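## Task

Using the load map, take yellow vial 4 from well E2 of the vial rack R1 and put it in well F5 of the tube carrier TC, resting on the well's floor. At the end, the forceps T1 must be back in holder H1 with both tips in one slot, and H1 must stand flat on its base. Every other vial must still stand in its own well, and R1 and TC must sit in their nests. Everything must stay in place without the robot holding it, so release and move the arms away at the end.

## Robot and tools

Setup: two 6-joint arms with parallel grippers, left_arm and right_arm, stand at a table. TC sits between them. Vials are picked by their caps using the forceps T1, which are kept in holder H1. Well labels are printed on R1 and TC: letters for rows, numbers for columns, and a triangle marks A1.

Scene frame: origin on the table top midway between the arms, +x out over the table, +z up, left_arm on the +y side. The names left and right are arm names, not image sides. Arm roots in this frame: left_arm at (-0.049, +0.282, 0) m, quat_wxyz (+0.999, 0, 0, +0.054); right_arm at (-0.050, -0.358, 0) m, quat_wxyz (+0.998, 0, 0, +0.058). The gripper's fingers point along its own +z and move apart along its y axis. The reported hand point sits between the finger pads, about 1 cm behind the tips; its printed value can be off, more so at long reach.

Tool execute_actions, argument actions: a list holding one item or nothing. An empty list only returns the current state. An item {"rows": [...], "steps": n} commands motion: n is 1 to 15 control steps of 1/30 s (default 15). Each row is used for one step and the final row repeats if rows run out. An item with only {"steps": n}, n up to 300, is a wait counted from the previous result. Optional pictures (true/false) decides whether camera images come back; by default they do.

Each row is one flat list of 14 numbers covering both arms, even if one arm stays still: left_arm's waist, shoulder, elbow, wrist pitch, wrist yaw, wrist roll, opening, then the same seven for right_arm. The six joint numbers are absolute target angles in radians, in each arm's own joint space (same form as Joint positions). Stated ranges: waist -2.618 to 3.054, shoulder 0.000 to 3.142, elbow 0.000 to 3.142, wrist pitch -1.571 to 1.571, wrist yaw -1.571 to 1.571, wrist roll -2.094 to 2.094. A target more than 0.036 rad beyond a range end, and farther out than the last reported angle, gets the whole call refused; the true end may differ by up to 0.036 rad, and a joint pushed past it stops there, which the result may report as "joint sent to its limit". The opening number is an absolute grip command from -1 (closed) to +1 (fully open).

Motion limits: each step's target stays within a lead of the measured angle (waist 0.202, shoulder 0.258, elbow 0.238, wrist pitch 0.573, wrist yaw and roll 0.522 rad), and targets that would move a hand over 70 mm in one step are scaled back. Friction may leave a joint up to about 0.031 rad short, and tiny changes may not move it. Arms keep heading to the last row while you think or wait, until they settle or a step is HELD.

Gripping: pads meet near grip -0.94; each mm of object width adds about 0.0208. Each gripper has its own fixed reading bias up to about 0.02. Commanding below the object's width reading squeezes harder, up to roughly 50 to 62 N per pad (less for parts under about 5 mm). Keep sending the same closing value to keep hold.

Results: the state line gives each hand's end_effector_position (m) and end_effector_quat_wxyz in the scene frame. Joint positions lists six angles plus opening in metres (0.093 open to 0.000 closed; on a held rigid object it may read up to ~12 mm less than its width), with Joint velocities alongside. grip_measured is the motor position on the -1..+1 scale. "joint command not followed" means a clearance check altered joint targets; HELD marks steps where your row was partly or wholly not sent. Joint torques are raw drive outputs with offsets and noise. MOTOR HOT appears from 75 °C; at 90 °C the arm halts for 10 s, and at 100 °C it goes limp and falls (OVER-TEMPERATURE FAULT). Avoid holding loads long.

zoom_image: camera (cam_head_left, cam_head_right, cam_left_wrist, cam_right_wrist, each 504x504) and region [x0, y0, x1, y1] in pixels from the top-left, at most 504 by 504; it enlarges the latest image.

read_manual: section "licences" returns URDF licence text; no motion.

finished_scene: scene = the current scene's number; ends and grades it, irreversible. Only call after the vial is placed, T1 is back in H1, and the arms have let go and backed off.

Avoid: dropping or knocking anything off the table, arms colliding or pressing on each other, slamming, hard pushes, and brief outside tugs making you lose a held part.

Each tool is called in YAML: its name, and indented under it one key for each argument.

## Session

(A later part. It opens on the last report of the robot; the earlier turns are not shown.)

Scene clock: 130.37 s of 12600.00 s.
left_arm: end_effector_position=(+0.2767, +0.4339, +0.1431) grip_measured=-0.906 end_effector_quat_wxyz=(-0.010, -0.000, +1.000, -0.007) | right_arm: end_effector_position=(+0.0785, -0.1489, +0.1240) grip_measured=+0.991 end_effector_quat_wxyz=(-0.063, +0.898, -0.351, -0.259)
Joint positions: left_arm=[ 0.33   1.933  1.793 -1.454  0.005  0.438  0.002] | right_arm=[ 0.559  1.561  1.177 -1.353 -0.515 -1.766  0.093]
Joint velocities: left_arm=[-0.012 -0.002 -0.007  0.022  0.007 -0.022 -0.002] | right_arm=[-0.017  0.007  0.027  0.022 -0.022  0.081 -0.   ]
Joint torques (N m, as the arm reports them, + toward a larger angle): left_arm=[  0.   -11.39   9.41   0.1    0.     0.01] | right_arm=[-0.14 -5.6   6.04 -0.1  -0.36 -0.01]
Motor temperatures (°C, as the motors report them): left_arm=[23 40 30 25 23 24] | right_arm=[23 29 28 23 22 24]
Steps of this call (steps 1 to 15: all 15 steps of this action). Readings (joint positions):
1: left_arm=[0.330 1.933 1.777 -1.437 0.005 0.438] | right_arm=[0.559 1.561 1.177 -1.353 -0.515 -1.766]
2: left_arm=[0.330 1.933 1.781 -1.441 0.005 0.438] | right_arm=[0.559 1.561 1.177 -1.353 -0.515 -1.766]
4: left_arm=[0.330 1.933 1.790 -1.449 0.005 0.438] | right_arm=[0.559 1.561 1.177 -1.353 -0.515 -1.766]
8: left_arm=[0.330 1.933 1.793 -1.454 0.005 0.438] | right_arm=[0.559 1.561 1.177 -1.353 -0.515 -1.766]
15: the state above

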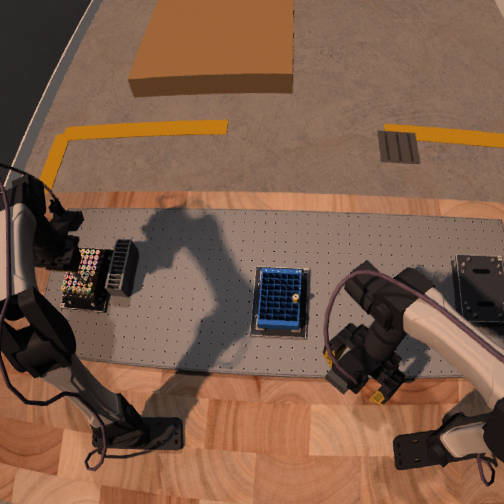

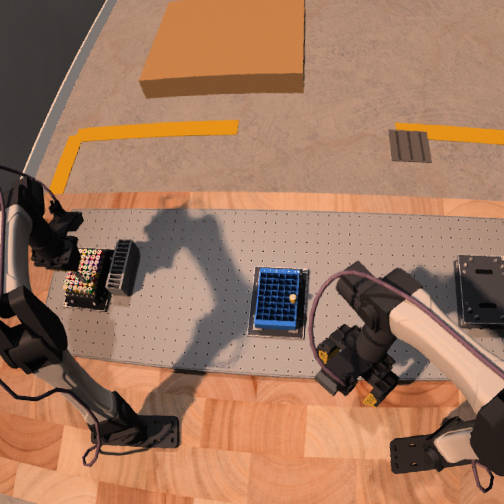

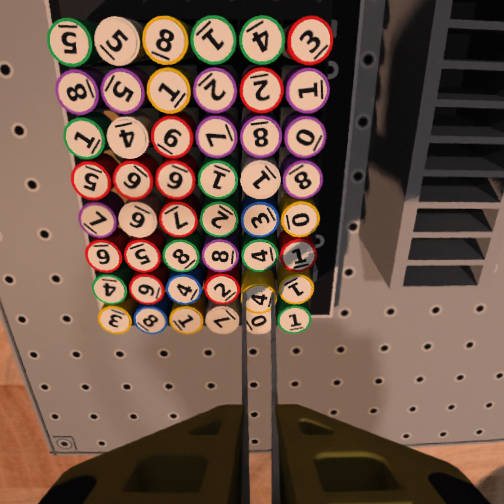

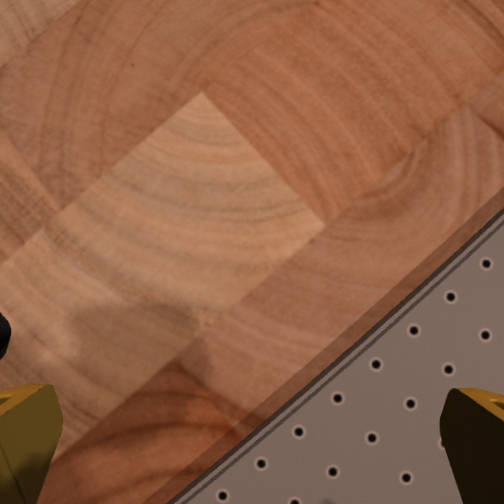

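execute_actions:
  actions:
    - {"rows": [[0.339,1.93,1.865,-1.52,0,0.435,-0.92, 0.559,1.561,1.177,-1.353,-0.515,-1.766,1]], "steps": 12}
  pictures: false

execute_actions:
  actions:
    - {"rows": [[0.339,1.925,1.905,-1.56,0,0.435,-0.92, 0.559,1.561,1.177,-1.353,-0.515,-1.766,1]], "steps": 12}
  pictures: false

execute_actions:
  actions:
    - {"rows": [[0.339,1.89,1.925,-1.56,0,0.435,-0.92, 0.559,1.561,1.177,-1.353,-0.515,-1.766,1]], "steps": 10}
  pictures: false

execute_actions:
  actions:
    - {"rows": [[0.339,1.85,1.945,-1.56,0,0.435,-0.92, 0.559,1.561,1.177,-1.353,-0.515,-1.766,1]], "steps": 15}

Scene clock: 135.57 s of 12600.00 s.
left_arm: end_effector_position=(+0.2757, +0.4334, +0.1545) grip_measured=-0.906 end_effector_quat_wxyz=(-0.011, -0.000, +1.000, -0.008) | right_arm: end_effector_position=(+0.0785, -0.1489, +0.1240) grip_measured=+0.991 end_effector_quat_wxyz=(-0.063, +0.898, -0.351, -0.259)
Joint positions: left_arm=[ 0.33   1.937  1.844 -1.504  0.005  0.438  0.002] | right_arm=[ 0.559  1.561  1.177 -1.353 -0.515 -1.766  0.093]
Joint velocities: left_arm=[ 0.012  0.002 -0.012  0.051 -0.007  0.022  0.001] | right_arm=[-0.002 -0.007  0.002 -0.051 -0.007 -0.022 -0.001]
Joint torques (N m, as the arm reports them, + toward a larger angle): left_arm=[  0.05 -11.81   9.12   0.09   0.03  -0.01] | right_arm=[ 0.05 -5.44  6.23 -0.07 -0.37 -0.03]
Motor temperatures (°C, as the motors report them): left_arm=[23 40 30 25 23 24] | right_arm=[23 29 29 23 22 24]
Steps of this call (steps 1 to 15: the robot went on to your last target; steps 16 to 90: nothing new was sent; then 1.80 s passed at rest; steps 91 to 102: all 12 steps of this action). Readings (joint positions):
91: left_arm=[0.330 1.935 1.801 -1.462 0.005 0.438] | right_arm=[0.559 1.561 1.177 -1.353 -0.515 -1.766]
92: left_arm=[0.330 1.937 1.815 -1.472 0.005 0.438] | right_arm=[0.559 1.561 1.177 -1.353 -0.515 -1.766]
94: left_arm=[0.330 1.937 1.836 -1.485 0.005 0.438] | right_arm=[0.559 1.561 1.177 -1.353 -0.515 -1.766]
98: left_arm=[0.330 1.937 1.844 -1.500 0.005 0.438] | right_arm=[0.559 1.561 1.177 -1.353 -0.515 -1.766]
102: the state above

Scene clock: 135.97 s of 12600.00 s.
left_arm: end_effector_position=(+0.2745, +0.4329, +0.1643) grip_measured=-0.906 end_effector_quat_wxyz=(-0.011, -0.000, +1.000, -0.008) | right_arm: end_effector_position=(+0.0785, -0.1489, +0.1240) grip_measured=+0.991 end_effector_quat_wxyz=(-0.063, +0.898, -0.351, -0.259)
Joint positions: left_arm=[ 0.33   1.939  1.885 -1.543  0.005  0.438  0.002] | right_arm=[ 0.559  1.561  1.177 -1.353 -0.515 -1.766  0.093]
Joint velocities: left_arm=[ 0.002  0.017  0.002 -0.051 -0.051 -0.051  0.001] | right_arm=[ 0.017 -0.002  0.012 -0.007 -0.081  0.022  0.001]
Joint torques (N m, as the arm reports them, + toward a larger angle): left_arm=[  0.23 -12.17   9.01   0.15   0.03  -0.05] | right_arm=[ 0.06 -5.48  6.   -0.09 -0.41 -0.06]
Motor temperatures (°C, as the motors report them): left_arm=[23 40 30 25 23 24] | right_arm=[23 29 29 23 22 24]
Steps of this call (steps 1 to 12: all 12 steps of this action). Readings (joint positions):
1: left_arm=[0.330 1.938 1.851 -1.511 0.005 0.438] | right_arm=[0.559 1.561 1.177 -1.353 -0.515 -1.766]
2: left_arm=[0.330 1.939 1.860 -1.518 0.005 0.438] | right_arm=[0.559 1.561 1.177 -1.353 -0.515 -1.766]
4: left_arm=[0.330 1.939 1.879 -1.529 0.005 0.438] | right_arm=[0.559 1.561 1.177 -1.353 -0.515 -1.766]
8: left_arm=[0.330 1.939 1.885 -1.539 0.005 0.438] | right_arm=[0.559 1.561 1.177 -1.353 -0.515 -1.766]
12: the state above

Scene clock: 136.30 s of 12600.00 s.
left_arm: end_effector_position=(+0.2750, +0.4331, +0.1817) grip_measured=-0.906 end_effector_quat_wxyz=(+0.013, -0.000, +1.000, +0.003) | right_arm: end_effector_position=(+0.0785, -0.1489, +0.1240) grip_measured=+0.991 end_effector_quat_wxyz=(-0.063, +0.898, -0.351, -0.259)
Joint positions: left_arm=[ 0.33   1.902  1.906 -1.548  0.005  0.438  0.002] | right_arm=[ 0.559  1.561  1.177 -1.353 -0.515 -1.766  0.093]
Joint velocities: left_arm=[-0.007  0.007  0.007 -0.022  0.007  0.007 -0.001] | right_arm=[ 0.002  0.007 -0.002  0.007 -0.037 -0.022 -0.001]
Joint torques (N m, as the arm reports them, + toward a larger angle): left_arm=[  0.13 -11.81   8.89   0.3   -0.01  -0.01] | right_arm=[-0.09 -5.48  6.03 -0.08 -0.42 -0.03]
Motor temperatures (°C, as the motors report them): left_arm=[23 40 30 25 23 24] | right_arm=[23 29 29 23 22 24]
Steps of this call (steps 1 to 10: all 10 steps of this action). Readings (joint positions):
1: left_arm=[0.330 1.937 1.886 -1.543 0.005 0.438] | right_arm=[0.559 1.561 1.177 -1.353 -0.515 -1.766]
2: left_arm=[0.330 1.934 1.889 -1.544 0.005 0.438] | right_arm=[0.559 1.561 1.177 -1.353 -0.515 -1.766]
4: left_arm=[0.330 1.923 1.896 -1.544 0.005 0.438] | right_arm=[0.559 1.561 1.177 -1.353 -0.515 -1.766]
8: left_arm=[0.330 1.904 1.905 -1.547 0.005 0.438] | right_arm=[0.559 1.561 1.177 -1.353 -0.515 -1.766]
10: the state above

Scene clock: 136.80 s of 12600.00 s.
left_arm: end_effector_position=(+0.2753, +0.4332, +0.2008) grip_measured=-0.906 end_effector_quat_wxyz=(+0.041, -0.000, +0.999, +0.016) | right_arm: end_effector_position=(+0.0785, -0.1489, +0.1240) grip_measured=+0.991 end_effector_quat_wxyz=(-0.063, +0.898, -0.351, -0.259)
Joint positions: left_arm=[ 0.33   1.861  1.926 -1.549  0.005  0.438  0.002] | right_arm=[ 0.559  1.561  1.177 -1.353 -0.515 -1.766  0.093]
Joint velocities: left_arm=[-0.017  0.007 -0.002  0.051  0.037 -0.095 -0.   ] | right_arm=[-0.007  0.002 -0.002  0.037  0.037 -0.037  0.   ]
Joint torques (N m, as the arm reports them, + toward a larger angle): left_arm=[  0.03 -11.18   8.76   0.39   0.01  -0.01] | right_arm=[ 0.05 -5.65  6.07 -0.12 -0.45 -0.02]
Motor temperatures (°C, as the motors report them): left_arm=[23 40 30 25 23 24] | right_arm=[23 29 29 23 22 24]
Steps of this call (steps 1 to 15: all 15 steps of this action). Readings (joint positions):
1: left_arm=[0.330 1.900 1.907 -1.548 0.005 0.438] | right_arm=[0.559 1.561 1.177 -1.353 -0.515 -1.766]
2: left_arm=[0.330 1.897 1.909 -1.548 0.005 0.438] | right_arm=[0.559 1.561 1.177 -1.353 -0.515 -1.766]
4: left_arm=[0.330 1.885 1.915 -1.549 0.005 0.438] | right_arm=[0.559 1.561 1.177 -1.353 -0.515 -1.766]
8: left_arm=[0.330 1.863 1.925 -1.549 0.005 0.438] | right_arm=[0.559 1.561 1.177 -1.353 -0.515 -1.766]
15: the state above

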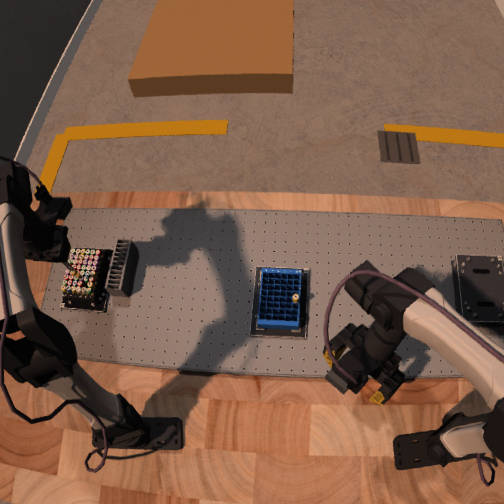

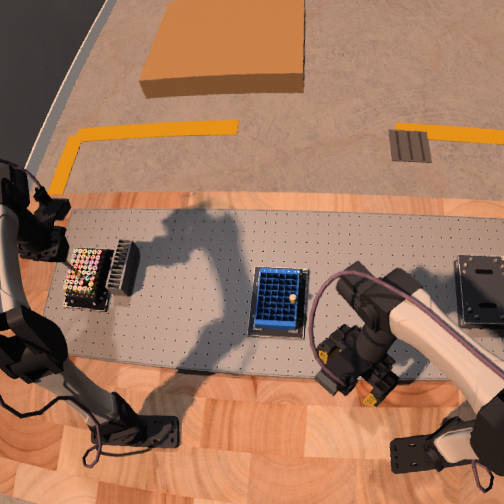

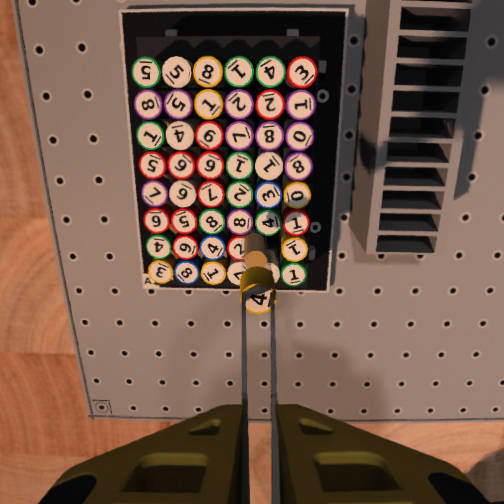

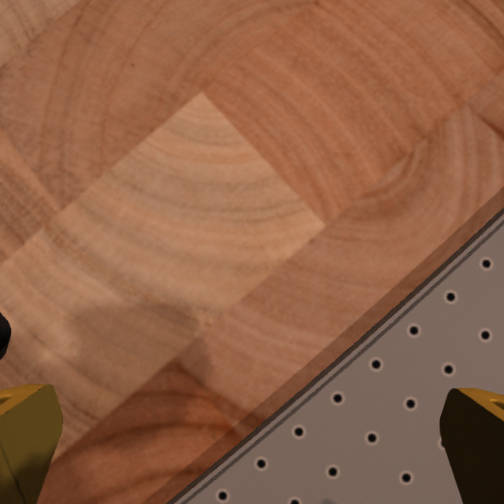

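execute_actions:
  actions:
    - {"rows": [[-0.2,1.85,1.945,-1.56,0,-0.09,-0.92, 0.559,1.561,1.177,-1.353,-0.515,-1.766,1]], "steps": 15}
  pictures: false

execute_actions:
  actions:
    - {"rows": [[-0.77,1.85,1.945,-1.56,0,-0.662,-0.92, 0.559,1.561,1.177,-1.353,-0.515,-1.766,1]], "steps": 15}
  pictures: false

execute_actions:
  actions:
    - {"steps": 30}

Scene clock: 142.40 s of 12600.00 s.
left_arm: end_effector_position=(+0.3070, +0.2436, +0.2009) grip_measured=-0.906 end_effector_quat_wxyz=(+0.044, +0.020, +0.999, -0.009) | right_arm: end_effector_position=(+0.0785, -0.1489, +0.1240) grip_measured=+0.991 end_effector_quat_wxyz=(-0.063, +0.898, -0.351, -0.259)
Joint positions: left_arm=[-0.212  1.861  1.926 -1.547  0.011 -0.063  0.002] | right_arm=[ 0.559  1.561  1.177 -1.353 -0.515 -1.766  0.093]
Joint velocities: left_arm=[ 0.125 -0.007 -0.012 -0.066 -0.081 -0.125 -0.001] | right_arm=[ 0.007 -0.007 -0.017 -0.051 -0.022 -0.022  0.002]
Joint torques (N m, as the arm reports them, + toward a larger angle): left_arm=[ -0.31 -11.23   8.9    0.32   0.01  -0.04] | right_arm=[-0.11 -5.4   5.92 -0.1  -0.39  0.  ]
Motor temperatures (°C, as the motors report them): left_arm=[23 40 30 25 23 24] | right_arm=[23 30 29 23 22 24]
Steps of this call (steps 1 to 15: the robot went on to your last target; steps 16 to 90: nothing new was sent; then 2.10 s passed at rest; steps 91 to 105: all 15 steps of this action). Readings (joint positions):
91: left_arm=[0.309 1.861 1.926 -1.549 -0.007 0.356] | right_arm=[0.559 1.561 1.177 -1.353 -0.515 -1.766]
92: left_arm=[0.265 1.861 1.926 -1.549 -0.017 0.268] | right_arm=[0.559 1.561 1.177 -1.353 -0.515 -1.766]
94: left_arm=[0.135 1.861 1.926 -1.549 -0.017 0.143] | right_arm=[0.559 1.561 1.177 -1.353 -0.515 -1.766]
98: left_arm=[-0.144 1.861 1.926 -1.546 -0.006 0.010] | right_arm=[0.559 1.561 1.177 -1.353 -0.515 -1.766]
105: the state above

Scene clock: 142.90 s of 12600.00 s.
left_arm: end_effector_position=(+0.2298, +0.0573, +0.2009) grip_measured=-0.906 end_effector_quat_wxyz=(+0.032, +0.022, +0.999, -0.032) | right_arm: end_effector_position=(+0.0785, -0.1489, +0.1240) grip_measured=+0.991 end_effector_quat_wxyz=(-0.063, +0.898, -0.351, -0.259)
Joint positions: left_arm=[-0.783  1.861  1.926 -1.546  0.011 -0.631  0.002] | right_arm=[ 0.559  1.561  1.177 -1.353 -0.515 -1.766  0.093]
Joint velocities: left_arm=[ 0.144 -0.002  0.012  0.037 -0.066 -0.168 -0.   ] | right_arm=[ 0.002  0.002 -0.017 -0.037 -0.037  0.007 -0.   ]
Joint torques (N m, as the arm reports them, + toward a larger angle): left_arm=[ -0.27 -11.42   8.87   0.36   0.    -0.05] | right_arm=[-0.09 -5.49  6.02 -0.08 -0.42  0.03]
Motor temperatures (°C, as the motors report them): left_arm=[23 40 31 25 23 24] | right_arm=[23 30 29 23 22 24]
Steps of this call (steps 1 to 15: all 15 steps of this action). Readings (joint positions):
1: left_arm=[-0.230 1.861 1.926 -1.547 -0.003 -0.146] | right_arm=[0.559 1.561 1.177 -1.353 -0.515 -1.766]
2: left_arm=[-0.272 1.861 1.926 -1.547 -0.015 -0.246] | right_arm=[0.559 1.561 1.177 -1.353 -0.515 -1.766]
4: left_arm=[-0.401 1.861 1.926 -1.547 -0.016 -0.392] | right_arm=[0.559 1.561 1.177 -1.353 -0.515 -1.766]
8: left_arm=[-0.686 1.861 1.926 -1.545 -0.007 -0.545] | right_arm=[0.559 1.561 1.177 -1.353 -0.515 -1.766]
15: the state above

Scene clock: 143.90 s of 12600.00 s.
left_arm: end_effector_position=(+0.2315, +0.0598, +0.2009) grip_measured=-0.906 end_effector_quat_wxyz=(+0.033, +0.007, +0.999, -0.030) | right_arm: end_effector_position=(+0.0785, -0.1489, +0.1240) grip_measured=+0.991 end_effector_quat_wxyz=(-0.063, +0.898, -0.351, -0.259)
Joint positions: left_arm=[-0.776  1.861  1.926 -1.548  0.007 -0.655  0.002] | right_arm=[ 0.559  1.561  1.177 -1.353 -0.515 -1.766  0.093]
Joint velocities: left_arm=[-0.007  0.017 -0.012  0.037 -0.022 -0.081 -0.001] | right_arm=[ 0.017 -0.007 -0.007 -0.007 -0.037  0.007  0.   ]
Joint torques (N m, as the arm reports them, + toward a larger angle): left_arm=[ -0.02 -11.21   8.8    0.4   -0.07  -0.04] | right_arm=[-0.07 -5.62  5.99 -0.09 -0.42 -0.03]
Motor temperatures (°C, as the motors report them): left_arm=[23 40 31 25 23 24] | right_arm=[23 30 29 23 22 24]
Steps of this call (steps 1 to 30: the robot went on to your last target). Readings (joint positions):
1: left_arm=[-0.779 1.861 1.926 -1.547 0.009 -0.636] | right_arm=[0.559 1.561 1.177 -1.353 -0.515 -1.766]
2: left_arm=[-0.777 1.861 1.926 -1.547 0.008 -0.640] | right_arm=[0.559 1.561 1.177 -1.353 -0.515 -1.766]
4: left_arm=[-0.776 1.861 1.926 -1.547 0.007 -0.645] | right_arm=[0.559 1.561 1.177 -1.353 -0.515 -1.766]
8: left_arm=[-0.776 1.861 1.926 -1.548 0.007 -0.651] | right_arm=[0.559 1.561 1.177 -1.353 -0.515 -1.766]
30: the state above
All arms were judged still, so your last target was given up. Only a new action makes them travel on or press farther. Fingers that are still opening or closing keep moving.

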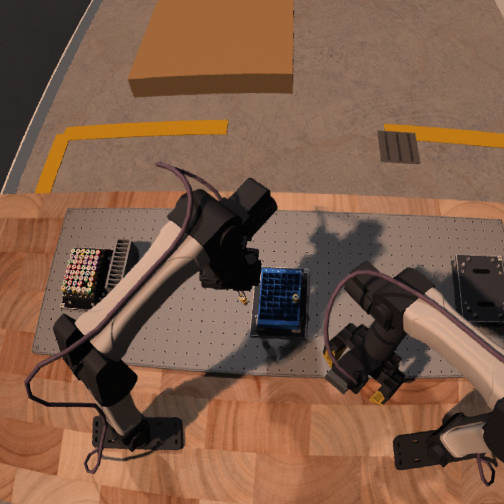

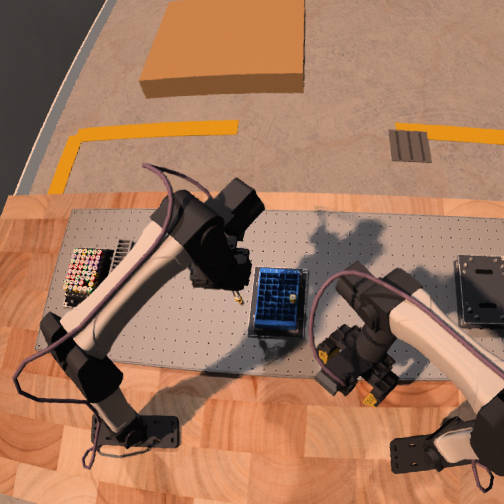

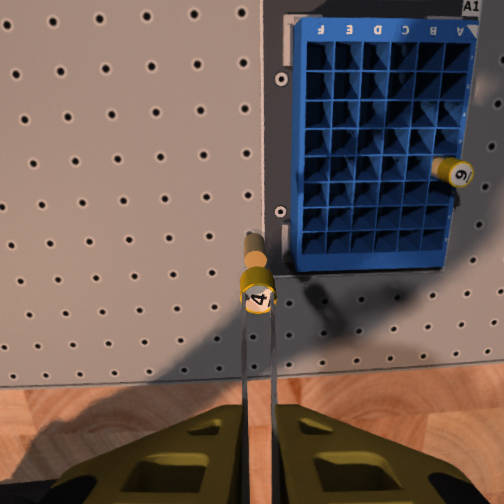

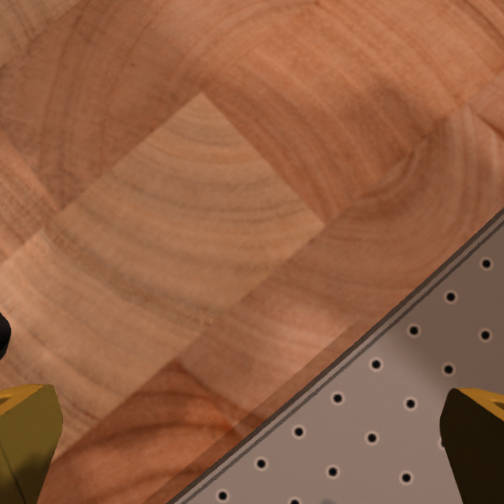

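execute_actions:
  actions:
    - {"rows": [[-0.806,2.07,2.15,-1.56,0,-0.695,-0.92, 0.559,1.561,1.177,-1.353,-0.515,-1.766,1]], "steps": 15}
  pictures: false

execute_actions:
  actions:
    - {"steps": 20}

Scene clock: 150.90 s of 12600.00 s.
left_arm: end_effector_position=(+0.2666, +0.0208, +0.1714) grip_measured=-0.906 end_effector_quat_wxyz=(+0.025, +0.002, +0.999, -0.023) | right_arm: end_effector_position=(+0.0785, -0.1489, +0.1240) grip_measured=+0.991 end_effector_quat_wxyz=(-0.063, +0.898, -0.351, -0.259)
Joint positions: left_arm=[-0.799  2.089  2.131 -1.545  0.004 -0.687  0.002] | right_arm=[ 0.559  1.561  1.177 -1.353 -0.515 -1.766  0.093]
Joint velocities: left_arm=[-0.027 -0.012 -0.022  0.095 -0.037 -0.022  0.   ] | right_arm=[-0.007 -0.007  0.007 -0.081 -0.022  0.022 -0.   ]
Joint torques (N m, as the arm reports them, + toward a larger angle): left_arm=[ -1.2  -14.1    8.88   0.34  -0.04  -0.07] | right_arm=[-0.22 -5.56  6.08 -0.06 -0.39 -0.04]
Motor temperatures (°C, as the motors report them): left_arm=[23 40 31 25 23 24] | right_arm=[23 30 29 23 22 24]
Steps of this call (steps 1 to 90: nothing new was sent; then 3.50 s passed at rest; steps 91 to 105: all 15 steps of this action). Readings (joint positions):
91: left_arm=[-0.778 1.889 1.968 -1.559 0.006 -0.661] | right_arm=[0.559 1.561 1.177 -1.353 -0.515 -1.766]
92: left_arm=[-0.782 1.939 2.048 -1.557 0.004 -0.667] | right_arm=[0.559 1.561 1.177 -1.353 -0.515 -1.766]
94: left_arm=[-0.792 2.016 2.125 -1.532 0.004 -0.674] | right_arm=[0.559 1.561 1.177 -1.353 -0.515 -1.766]
98: left_arm=[-0.799 2.087 2.131 -1.535 0.004 -0.682] | right_arm=[0.559 1.561 1.177 -1.353 -0.515 -1.766]
105: the state above

Scene clock: 151.57 s of 12600.00 s.
left_arm: end_effector_position=(+0.2661, +0.0212, +0.1714) grip_measured=-0.906 end_effector_quat_wxyz=(+0.024, +0.001, +0.999, -0.022) | right_arm: end_effector_position=(+0.0785, -0.1489, +0.1240) grip_measured=+0.991 end_effector_quat_wxyz=(-0.063, +0.898, -0.351, -0.259)
Joint positions: left_arm=[-0.799  2.089  2.131 -1.548  0.004 -0.688  0.002] | right_arm=[ 0.559  1.561  1.177 -1.353 -0.515 -1.766  0.093]
Joint velocities: left_arm=[-0.022  0.017 -0.022  0.037  0.007  0.022 -0.   ] | right_arm=[-0.012  0.002  0.002  0.007  0.007 -0.007  0.001]
Joint torques (N m, as the arm reports them, + toward a larger angle): left_arm=[ -0.99 -14.06   8.85   0.29  -0.04  -0.06] | right_arm=[ 0.06 -5.57  6.01 -0.14 -0.39  0.01]
Motor temperatures (°C, as the motors report them): left_arm=[23 40 31 25 23 24] | right_arm=[23 30 29 23 22 24]
Steps of this call (steps 1 to 15: the robot went on to your last target; steps 16 to 20: nothing new was sent). Readings (joint positions):
1: left_arm=[-0.799 2.089 2.131 -1.546 0.004 -0.687] | right_arm=[0.559 1.561 1.177 -1.353 -0.515 -1.766]
2: left_arm=[-0.799 2.089 2.131 -1.546 0.004 -0.687] | right_arm=[0.559 1.561 1.177 -1.353 -0.515 -1.766]
4: left_arm=[-0.799 2.089 2.131 -1.546 0.004 -0.688] | right_arm=[0.559 1.561 1.177 -1.353 -0.515 -1.766]
8: left_arm=[-0.799 2.089 2.131 -1.547 0.004 -0.688] | right_arm=[0.559 1.561 1.177 -1.353 -0.515 -1.766]
20: the state above
All arms were judged still, so your last target was given up. Only a new action makes them travel on or press farther. Fingers that are still opening or closing keep moving.

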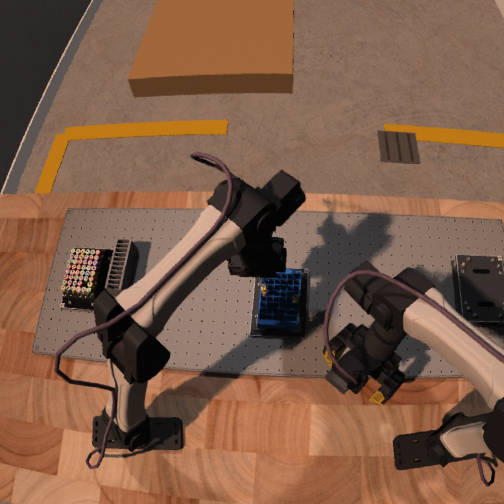

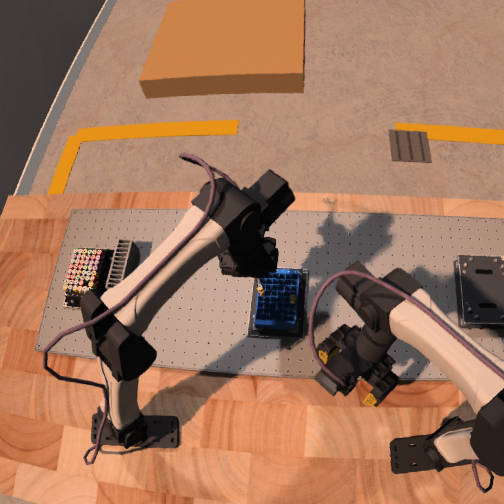

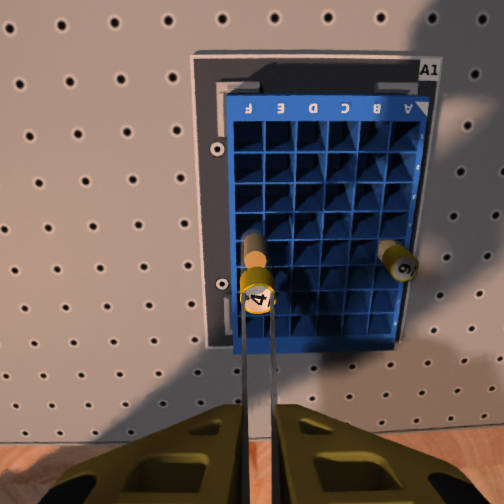

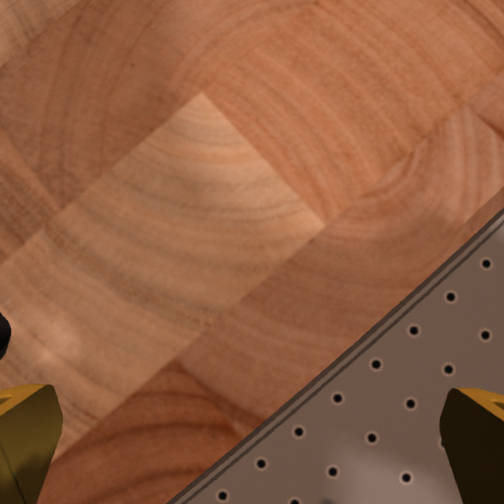

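execute_actions:
  actions:
    - {"rows": [[-0.816,2.058,2.09,-1.56,0,-0.705,-0.92, 0.559,1.561,1.177,-1.353,-0.515,-1.766,1]], "steps": 15}
  pictures: false

execute_actions:
  actions:
    - {"steps": 10}

Scene clock: 156.23 s of 12600.00 s.
left_arm: end_effector_position=(+0.2595, +0.0224, +0.1678) grip_measured=-0.906 end_effector_quat_wxyz=(+0.016, +0.001, +1.000, -0.016) | right_arm: end_effector_position=(+0.0785, -0.1489, +0.1240) grip_measured=+0.991 end_effector_quat_wxyz=(-0.063, +0.898, -0.351, -0.259)
Joint positions: left_arm=[-0.807  2.08   2.105 -1.551  0.004 -0.698  0.002] | right_arm=[ 0.559  1.561  1.177 -1.353 -0.515 -1.766  0.093]
Joint velocities: left_arm=[-0.007 -0.002  0.007 -0.007  0.022 -0.066 -0.   ] | right_arm=[ 0.012  0.007 -0.007 -0.007 -0.007 -0.051 -0.   ]
Joint torques (N m, as the arm reports them, + toward a larger angle): left_arm=[ -1.21 -14.23   6.06   0.28  -0.03  -0.04] | right_arm=[-0.03 -5.63  6.01 -0.07 -0.36 -0.02]
Motor temperatures (°C, as the motors report them): left_arm=[23 41 31 25 23 24] | right_arm=[23 30 29 23 22 24]
Steps of this call (steps 1 to 90: nothing new was sent; then 1.17 s passed at rest; steps 91 to 105: all 15 steps of this action). Readings (joint positions):
91: left_arm=[-0.800 2.087 2.126 -1.546 0.004 -0.690] | right_arm=[0.559 1.561 1.177 -1.353 -0.515 -1.766]
92: left_arm=[-0.801 2.083 2.118 -1.547 0.004 -0.691] | right_arm=[0.559 1.561 1.177 -1.353 -0.515 -1.766]
94: left_arm=[-0.804 2.080 2.108 -1.550 0.004 -0.694] | right_arm=[0.559 1.561 1.177 -1.353 -0.515 -1.766]
98: left_arm=[-0.807 2.080 2.105 -1.551 0.004 -0.696] | right_arm=[0.559 1.561 1.177 -1.353 -0.515 -1.766]
105: the state above

Scene clock: 156.57 s of 12600.00 s.
left_arm: end_effector_position=(+0.2595, +0.0224, +0.1678) grip_measured=-0.906 end_effector_quat_wxyz=(+0.016, +0.000, +1.000, -0.016) | right_arm: end_effector_position=(+0.0785, -0.1489, +0.1240) grip_measured=+0.991 end_effector_quat_wxyz=(-0.063, +0.898, -0.351, -0.259)
Joint positions: left_arm=[-0.807  2.08   2.105 -1.551  0.004 -0.698  0.002] | right_arm=[ 0.559  1.561  1.177 -1.353 -0.515 -1.766  0.093]
Joint velocities: left_arm=[ 0.012 -0.007  0.002 -0.022  0.051  0.022 -0.001] | right_arm=[-0.007 -0.002 -0.007 -0.051 -0.007  0.037 -0.001]
Joint torques (N m, as the arm reports them, + toward a larger angle): left_arm=[ -1.31 -14.33   5.94   0.29  -0.02  -0.02] | right_arm=[-0.16 -5.46  6.15 -0.1  -0.38  0.01]
Motor temperatures (°C, as the motors report them): left_arm=[23 41 31 25 23 24] | right_arm=[23 30 29 23 22 24]
Steps of this call (steps 1 to 10: the robot went on to your last target). Readings (joint positions):
1: left_arm=[-0.807 2.080 2.105 -1.551 0.004 -0.698] | right_arm=[0.559 1.561 1.177 -1.353 -0.515 -1.766]
2: left_arm=[-0.807 2.080 2.105 -1.551 0.004 -0.698] | right_arm=[0.559 1.561 1.177 -1.353 -0.515 -1.766]
4: left_arm=[-0.807 2.080 2.105 -1.551 0.004 -0.698] | right_arm=[0.559 1.561 1.177 -1.353 -0.515 -1.766]
8: left_arm=[-0.807 2.080 2.105 -1.551 0.004 -0.698] | right_arm=[0.559 1.561 1.177 -1.353 -0.515 -1.766]
10: the state above

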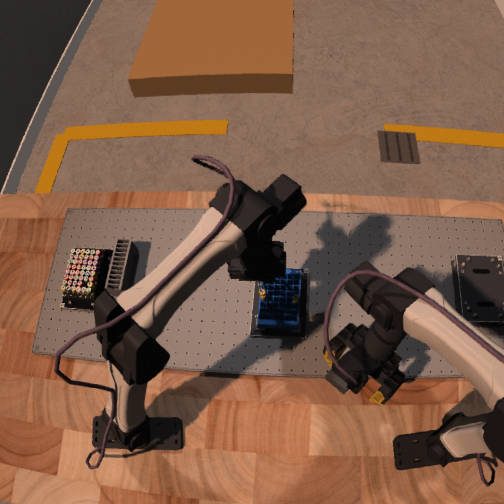

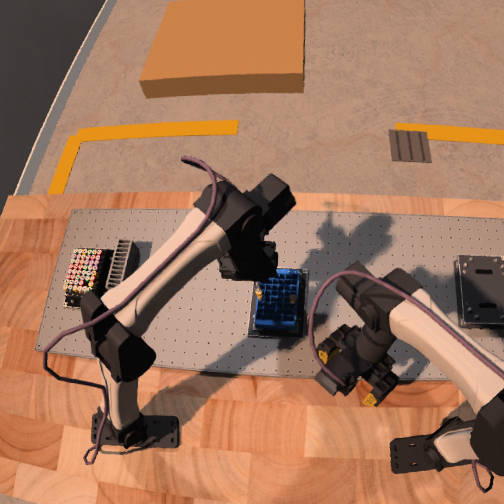

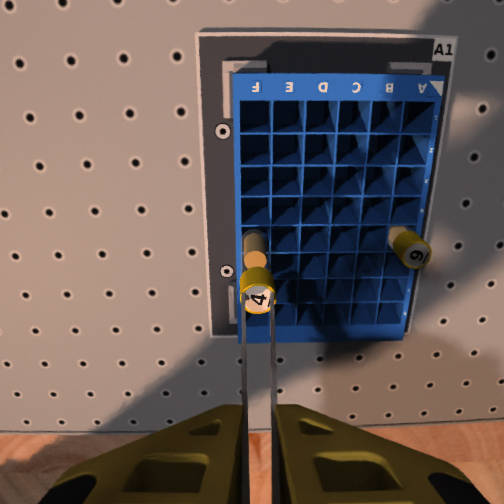

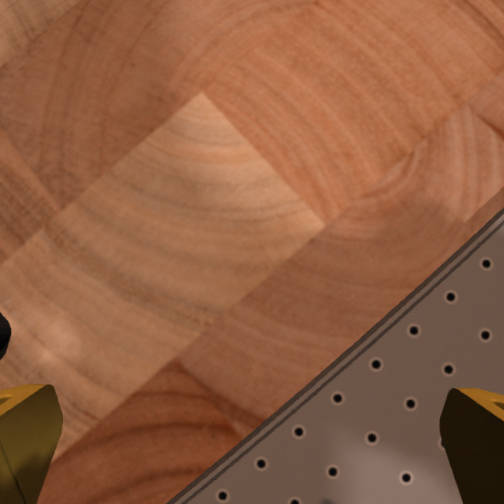

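execute_actions:
  actions:
    - {"rows": [[-0.816,2.105,2.145,-1.56,0,-0.705,-0.92, 0.559,1.561,1.177,-1.353,-0.515,-1.766,1]], "steps": 12}
  pictures: false

execute_actions:
  actions:
    - {"rows": [[-0.816,2.135,2.155,-1.56,0,-0.705,-0.92, 0.559,1.561,1.177,-1.353,-0.515,-1.766,1]], "steps": 15}

Scene clock: 161.27 s of 12600.00 s.
left_arm: end_effector_position=(+0.2623, +0.0201, +0.1667) grip_measured=-0.906 end_effector_quat_wxyz=(+0.016, +0.000, +1.000, -0.016) | right_arm: end_effector_position=(+0.0785, -0.1489, +0.1240) grip_measured=+0.991 end_effector_quat_wxyz=(-0.063, +0.898, -0.351, -0.259)
Joint positions: left_arm=[-0.807  2.096  2.125 -1.554  0.004 -0.698  0.002] | right_arm=[ 0.559  1.561  1.177 -1.353 -0.515 -1.766  0.093]
Joint velocities: left_arm=[-0.002  0.007 -0.007  0.007 -0.022  0.007 -0.   ] | right_arm=[-0.002  0.002  0.022 -0.022  0.007  0.095  0.001]
Joint torques (N m, as the arm reports them, + toward a larger angle): left_arm=[ -1.23 -11.71   9.3    0.36  -0.04  -0.07] | right_arm=[-0.2  -5.5   6.09 -0.05 -0.35 -0.03]
Motor temperatures (°C, as the motors report them): left_arm=[23 42 31 25 23 24] | right_arm=[23 30 29 23 22 24]
Steps of this call (steps 1 to 15: the robot went on to your last target; steps 16 to 90: nothing new was sent; then 1.30 s passed at rest; steps 91 to 102: all 12 steps of this action). Readings (joint positions):
91: left_arm=[-0.807 2.082 2.108 -1.553 0.004 -0.698] | right_arm=[0.559 1.561 1.177 -1.353 -0.515 -1.766]
92: left_arm=[-0.807 2.086 2.115 -1.554 0.004 -0.698] | right_arm=[0.559 1.561 1.177 -1.353 -0.515 -1.766]
94: left_arm=[-0.807 2.093 2.121 -1.554 0.004 -0.698] | right_arm=[0.559 1.561 1.177 -1.353 -0.515 -1.766]
98: left_arm=[-0.807 2.096 2.124 -1.554 0.004 -0.698] | right_arm=[0.559 1.561 1.177 -1.353 -0.515 -1.766]
102: the state above

Scene clock: 161.77 s of 12600.00 s.
left_arm: end_effector_position=(+0.2649, +0.0188, +0.1657) grip_measured=-0.906 end_effector_quat_wxyz=(+0.017, +0.000, +1.000, -0.015) | right_arm: end_effector_position=(+0.0785, -0.1489, +0.1240) grip_measured=+0.991 end_effector_quat_wxyz=(-0.063, +0.898, -0.351, -0.259)
Joint positions: left_arm=[-0.807  2.109  2.141 -1.557  0.    -0.698  0.002] | right_arm=[ 0.559  1.561  1.177 -1.353 -0.515 -1.766  0.093]
Joint velocities: left_arm=[ 0.002 -0.002 -0.002  0.022 -0.022  0.051  0.   ] | right_arm=[-0.002  0.012 -0.012 -0.007  0.022 -0.022 -0.   ]
Joint torques (N m, as the arm reports them, + toward a larger angle): left_arm=[ -1.18 -10.39   8.41   0.4    0.    -0.03] | right_arm=[-0.19 -5.52  6.1  -0.12 -0.38 -0.02]
Motor temperatures (°C, as the motors report them): left_arm=[23 42 31 25 23 24] | right_arm=[23 30 29 23 22 24]
Steps of this call (steps 1 to 15: all 15 steps of this action). Readings (joint positions):
1: left_arm=[-0.807 2.100 2.127 -1.556 0.004 -0.698] | right_arm=[0.559 1.561 1.177 -1.353 -0.515 -1.766]
2: left_arm=[-0.807 2.105 2.133 -1.557 0.004 -0.698] | right_arm=[0.559 1.561 1.177 -1.353 -0.515 -1.766]
4: left_arm=[-0.807 2.108 2.141 -1.557 0.002 -0.698] | right_arm=[0.559 1.561 1.177 -1.353 -0.515 -1.766]
8: left_arm=[-0.807 2.109 2.141 -1.557 0.001 -0.698] | right_arm=[0.559 1.561 1.177 -1.353 -0.515 -1.766]
15: the state above

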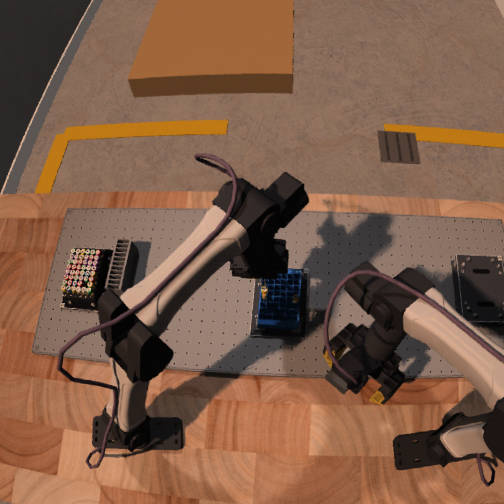

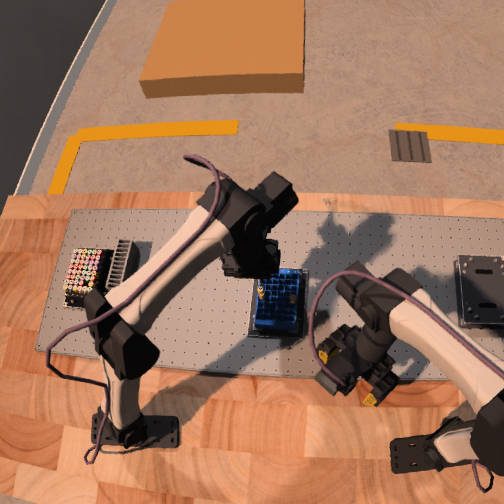

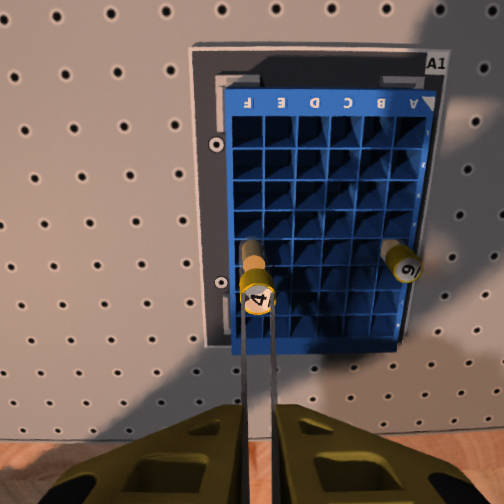

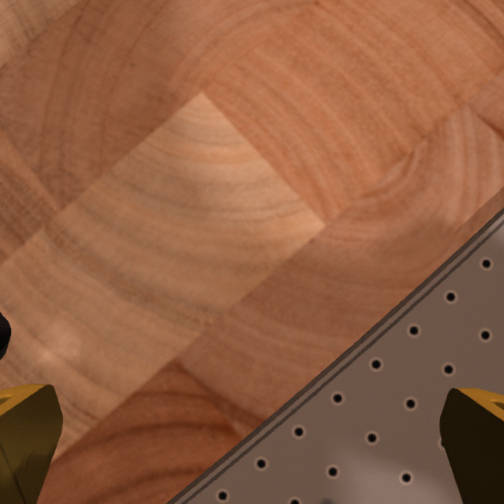

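execute_actions:
  actions:
    - {"rows": [[-0.816,2.058,2.09,-1.56,0,-0.705,-0.92, 0.559,1.561,1.177,-1.353,-0.515,-1.766,1]], "steps": 15}

Scene clock: 165.47 s of 12600.00 s.
left_arm: end_effector_position=(+0.2590, +0.0238, +0.1704) grip_measured=-0.906 end_effector_quat_wxyz=(+0.018, +0.000, +1.000, -0.015) | right_arm: end_effector_position=(+0.0785, -0.1489, +0.1240) grip_measured=+0.991 end_effector_quat_wxyz=(-0.063, +0.898, -0.351, -0.259)
Joint positions: left_arm=[-0.807  2.075  2.108 -1.557  0.    -0.698  0.002] | right_arm=[ 0.559  1.561  1.177 -1.353 -0.515 -1.766  0.093]
Joint velocities: left_arm=[ 0.012  0.007 -0.017 -0.007  0.022 -0.037  0.   ] | right_arm=[-0.012  0.007  0.012 -0.037 -0.051  0.037 -0.002]
Joint torques (N m, as the arm reports them, + toward a larger angle): left_arm=[ -1.26 -13.73   5.71   0.34   0.01  -0.05] | right_arm=[-0.02 -5.32  6.01 -0.12 -0.42 -0.01]
Motor temperatures (°C, as the motors report them): left_arm=[23 42 31 25 23 24] | right_arm=[23 30 29 23 22 24]
Steps of this call (steps 1 to 15: the robot went on to your last target; steps 16 to 90: nothing new was sent; then 0.20 s passed at rest; steps 91 to 105: all 15 steps of this action). Readings (joint positions):
91: left_arm=[-0.807 2.103 2.135 -1.555 0.000 -0.698] | right_arm=[0.559 1.561 1.177 -1.353 -0.515 -1.766]
92: left_arm=[-0.807 2.094 2.123 -1.554 0.000 -0.698] | right_arm=[0.559 1.561 1.177 -1.353 -0.515 -1.766]
94: left_arm=[-0.807 2.081 2.110 -1.557 0.000 -0.698] | right_arm=[0.559 1.561 1.177 -1.353 -0.515 -1.766]
98: left_arm=[-0.807 2.075 2.108 -1.557 0.000 -0.698] | right_arm=[0.559 1.561 1.177 -1.353 -0.515 -1.766]
105: the state above

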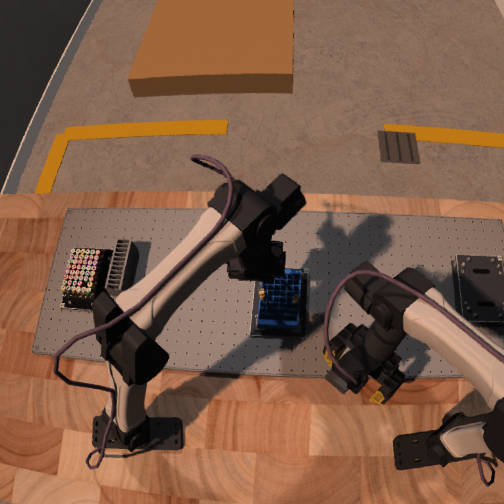

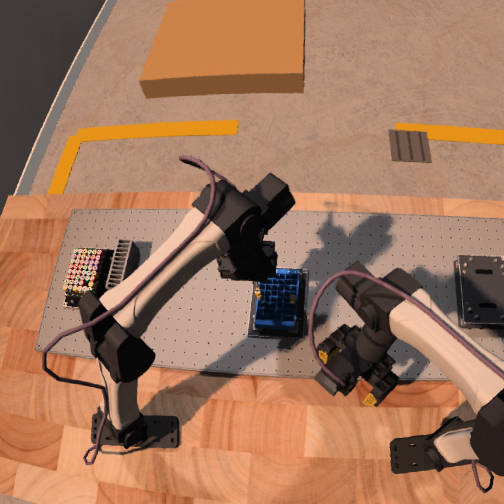

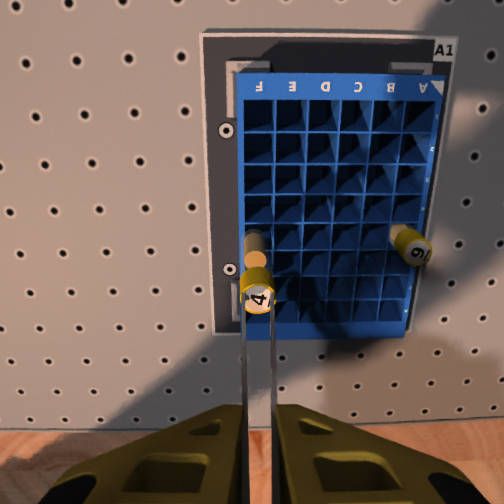

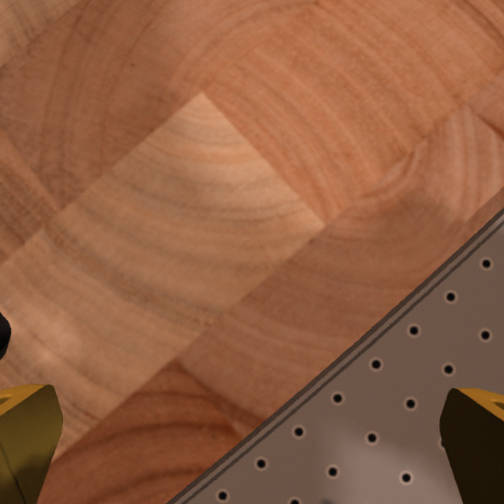

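execute_actions:
  actions:
    - {"rows": [[-0.816,2.07,2.07,-1.515,0,-0.705,-0.92, 0.559,1.561,1.177,-1.353,-0.515,-1.766,1]], "steps": 12}
  pictures: false

execute_actions:
  actions:
    - {"rows": [[-0.816,2.07,2.04,-1.488,0,-0.705,-0.92, 0.559,1.561,1.177,-1.353,-0.515,-1.766,1]], "steps": 15}

Scene clock: 168.63 s of 12600.00 s.
left_arm: end_effector_position=(+0.2609, +0.0219, +0.1661) grip_measured=-0.906 end_effector_quat_wxyz=(+0.020, +0.000, +1.000, -0.018) | right_arm: end_effector_position=(+0.0785, -0.1489, +0.1240) grip_measured=+0.991 end_effector_quat_wxyz=(-0.063, +0.898, -0.351, -0.259)
Joint positions: left_arm=[-0.807  2.074  2.089 -1.532  0.001 -0.698  0.002] | right_arm=[ 0.559  1.561  1.177 -1.353 -0.515 -1.766  0.093]
Joint velocities: left_arm=[ 0.007  0.017  0.002  0.051  0.037  0.081 -0.002] | right_arm=[-0.002 -0.002 -0.017 -0.022 -0.066 -0.022 -0.   ]
Joint torques (N m, as the arm reports them, + toward a larger angle): left_arm=[ -1.15 -12.97   5.71   0.55  -0.05  -0.08] | right_arm=[ 0.   -5.63  5.97 -0.09 -0.43 -0.01]
Motor temperatures (°C, as the motors report them): left_arm=[23 43 31 25 23 24] | right_arm=[23 30 29 23 22 24]
Steps of this call (steps 1 to 15: the robot went on to your last target; steps 16 to 83: nothing new was sent; steps 84 to 95: all 12 steps of this action). Readings (joint positions):
84: left_arm=[-0.807 2.075 2.103 -1.553 0.000 -0.698] | right_arm=[0.559 1.561 1.177 -1.353 -0.515 -1.766]
85: left_arm=[-0.807 2.075 2.099 -1.548 0.000 -0.698] | right_arm=[0.559 1.561 1.177 -1.353 -0.515 -1.766]
87: left_arm=[-0.807 2.075 2.089 -1.540 0.001 -0.698] | right_arm=[0.559 1.561 1.177 -1.353 -0.515 -1.766]
91: left_arm=[-0.807 2.074 2.089 -1.533 0.001 -0.698] | right_arm=[0.559 1.561 1.177 -1.353 -0.515 -1.766]
95: the state above

Scene clock: 169.13 s of 12600.00 s.
left_arm: end_effector_position=(+0.2587, +0.0223, +0.1645) grip_measured=-0.906 end_effector_quat_wxyz=(+0.017, +0.000, +1.000, -0.019) | right_arm: end_effector_position=(+0.0785, -0.1489, +0.1240) grip_measured=+0.991 end_effector_quat_wxyz=(-0.063, +0.898, -0.351, -0.259)
Joint positions: left_arm=[-0.807  2.066  2.07  -1.524  0.008 -0.698  0.002] | right_arm=[ 0.559  1.561  1.177 -1.353 -0.515 -1.766  0.093]
Joint velocities: left_arm=[-0.017 -0.007 -0.017 -0.007  0.066  0.051 -0.001] | right_arm=[-0.002  0.012  0.007  0.037 -0.066  0.022 -0.   ]
Joint torques (N m, as the arm reports them, + toward a larger angle): left_arm=[ -1.35 -12.2    4.6    0.72  -0.09  -0.09] | right_arm=[-0.06 -5.49  6.2  -0.08 -0.42  0.04]
Motor temperatures (°C, as the motors report them): left_arm=[23 43 31 25 23 24] | right_arm=[23 30 29 23 22 24]
Steps of this call (steps 1 to 15: all 15 steps of this action). Readings (joint positions):
1: left_arm=[-0.807 2.074 2.083 -1.527 0.001 -0.698] | right_arm=[0.559 1.561 1.177 -1.353 -0.515 -1.766]
2: left_arm=[-0.807 2.071 2.078 -1.525 0.003 -0.698] | right_arm=[0.559 1.561 1.177 -1.353 -0.515 -1.766]
4: left_arm=[-0.807 2.067 2.071 -1.525 0.004 -0.698] | right_arm=[0.559 1.561 1.177 -1.353 -0.515 -1.766]
8: left_arm=[-0.807 2.066 2.070 -1.524 0.007 -0.698] | right_arm=[0.559 1.561 1.177 -1.353 -0.515 -1.766]
15: the state above

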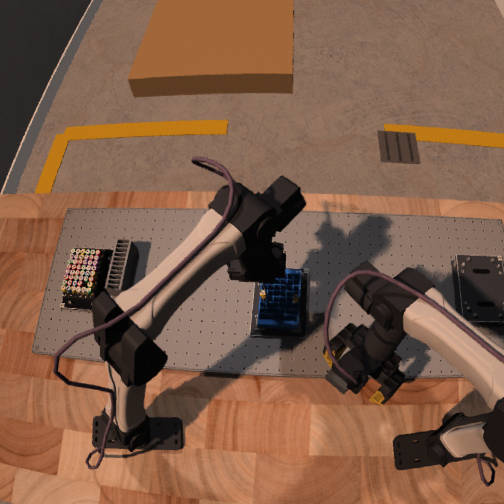

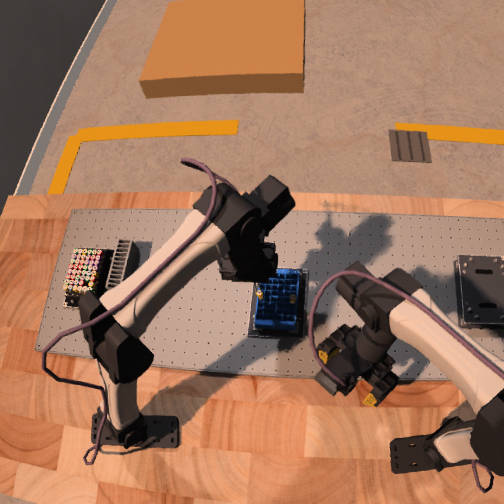

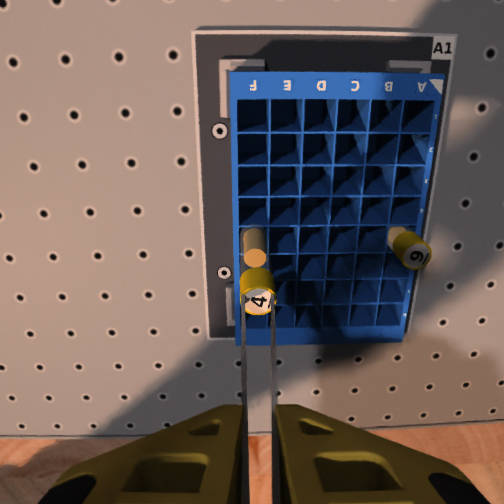

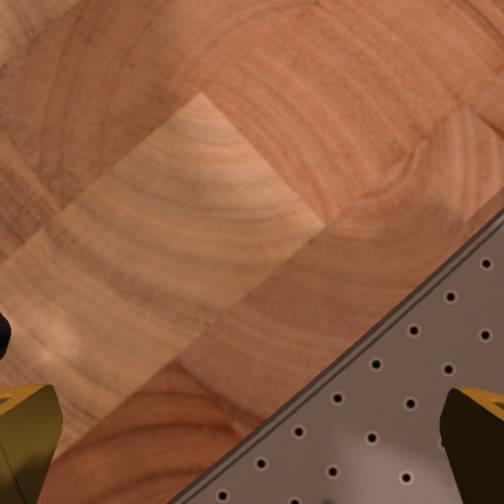

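zoom_image:
  camera: "cam_left_wrist"
  region: [200, 190, 320, 310]

Region (200, 190, 320, 310) of cam_left_wrist's 504x504 image, scaled by 4.200, with more detail than that image has.

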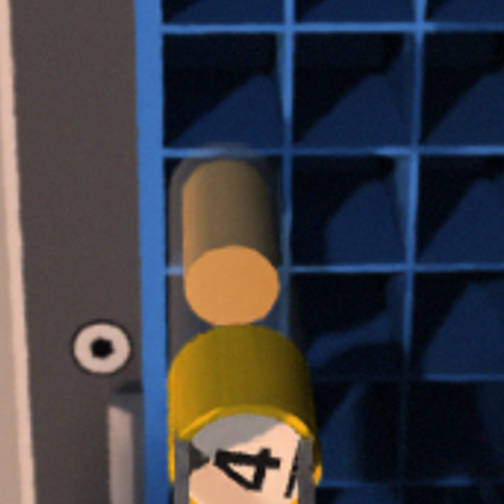

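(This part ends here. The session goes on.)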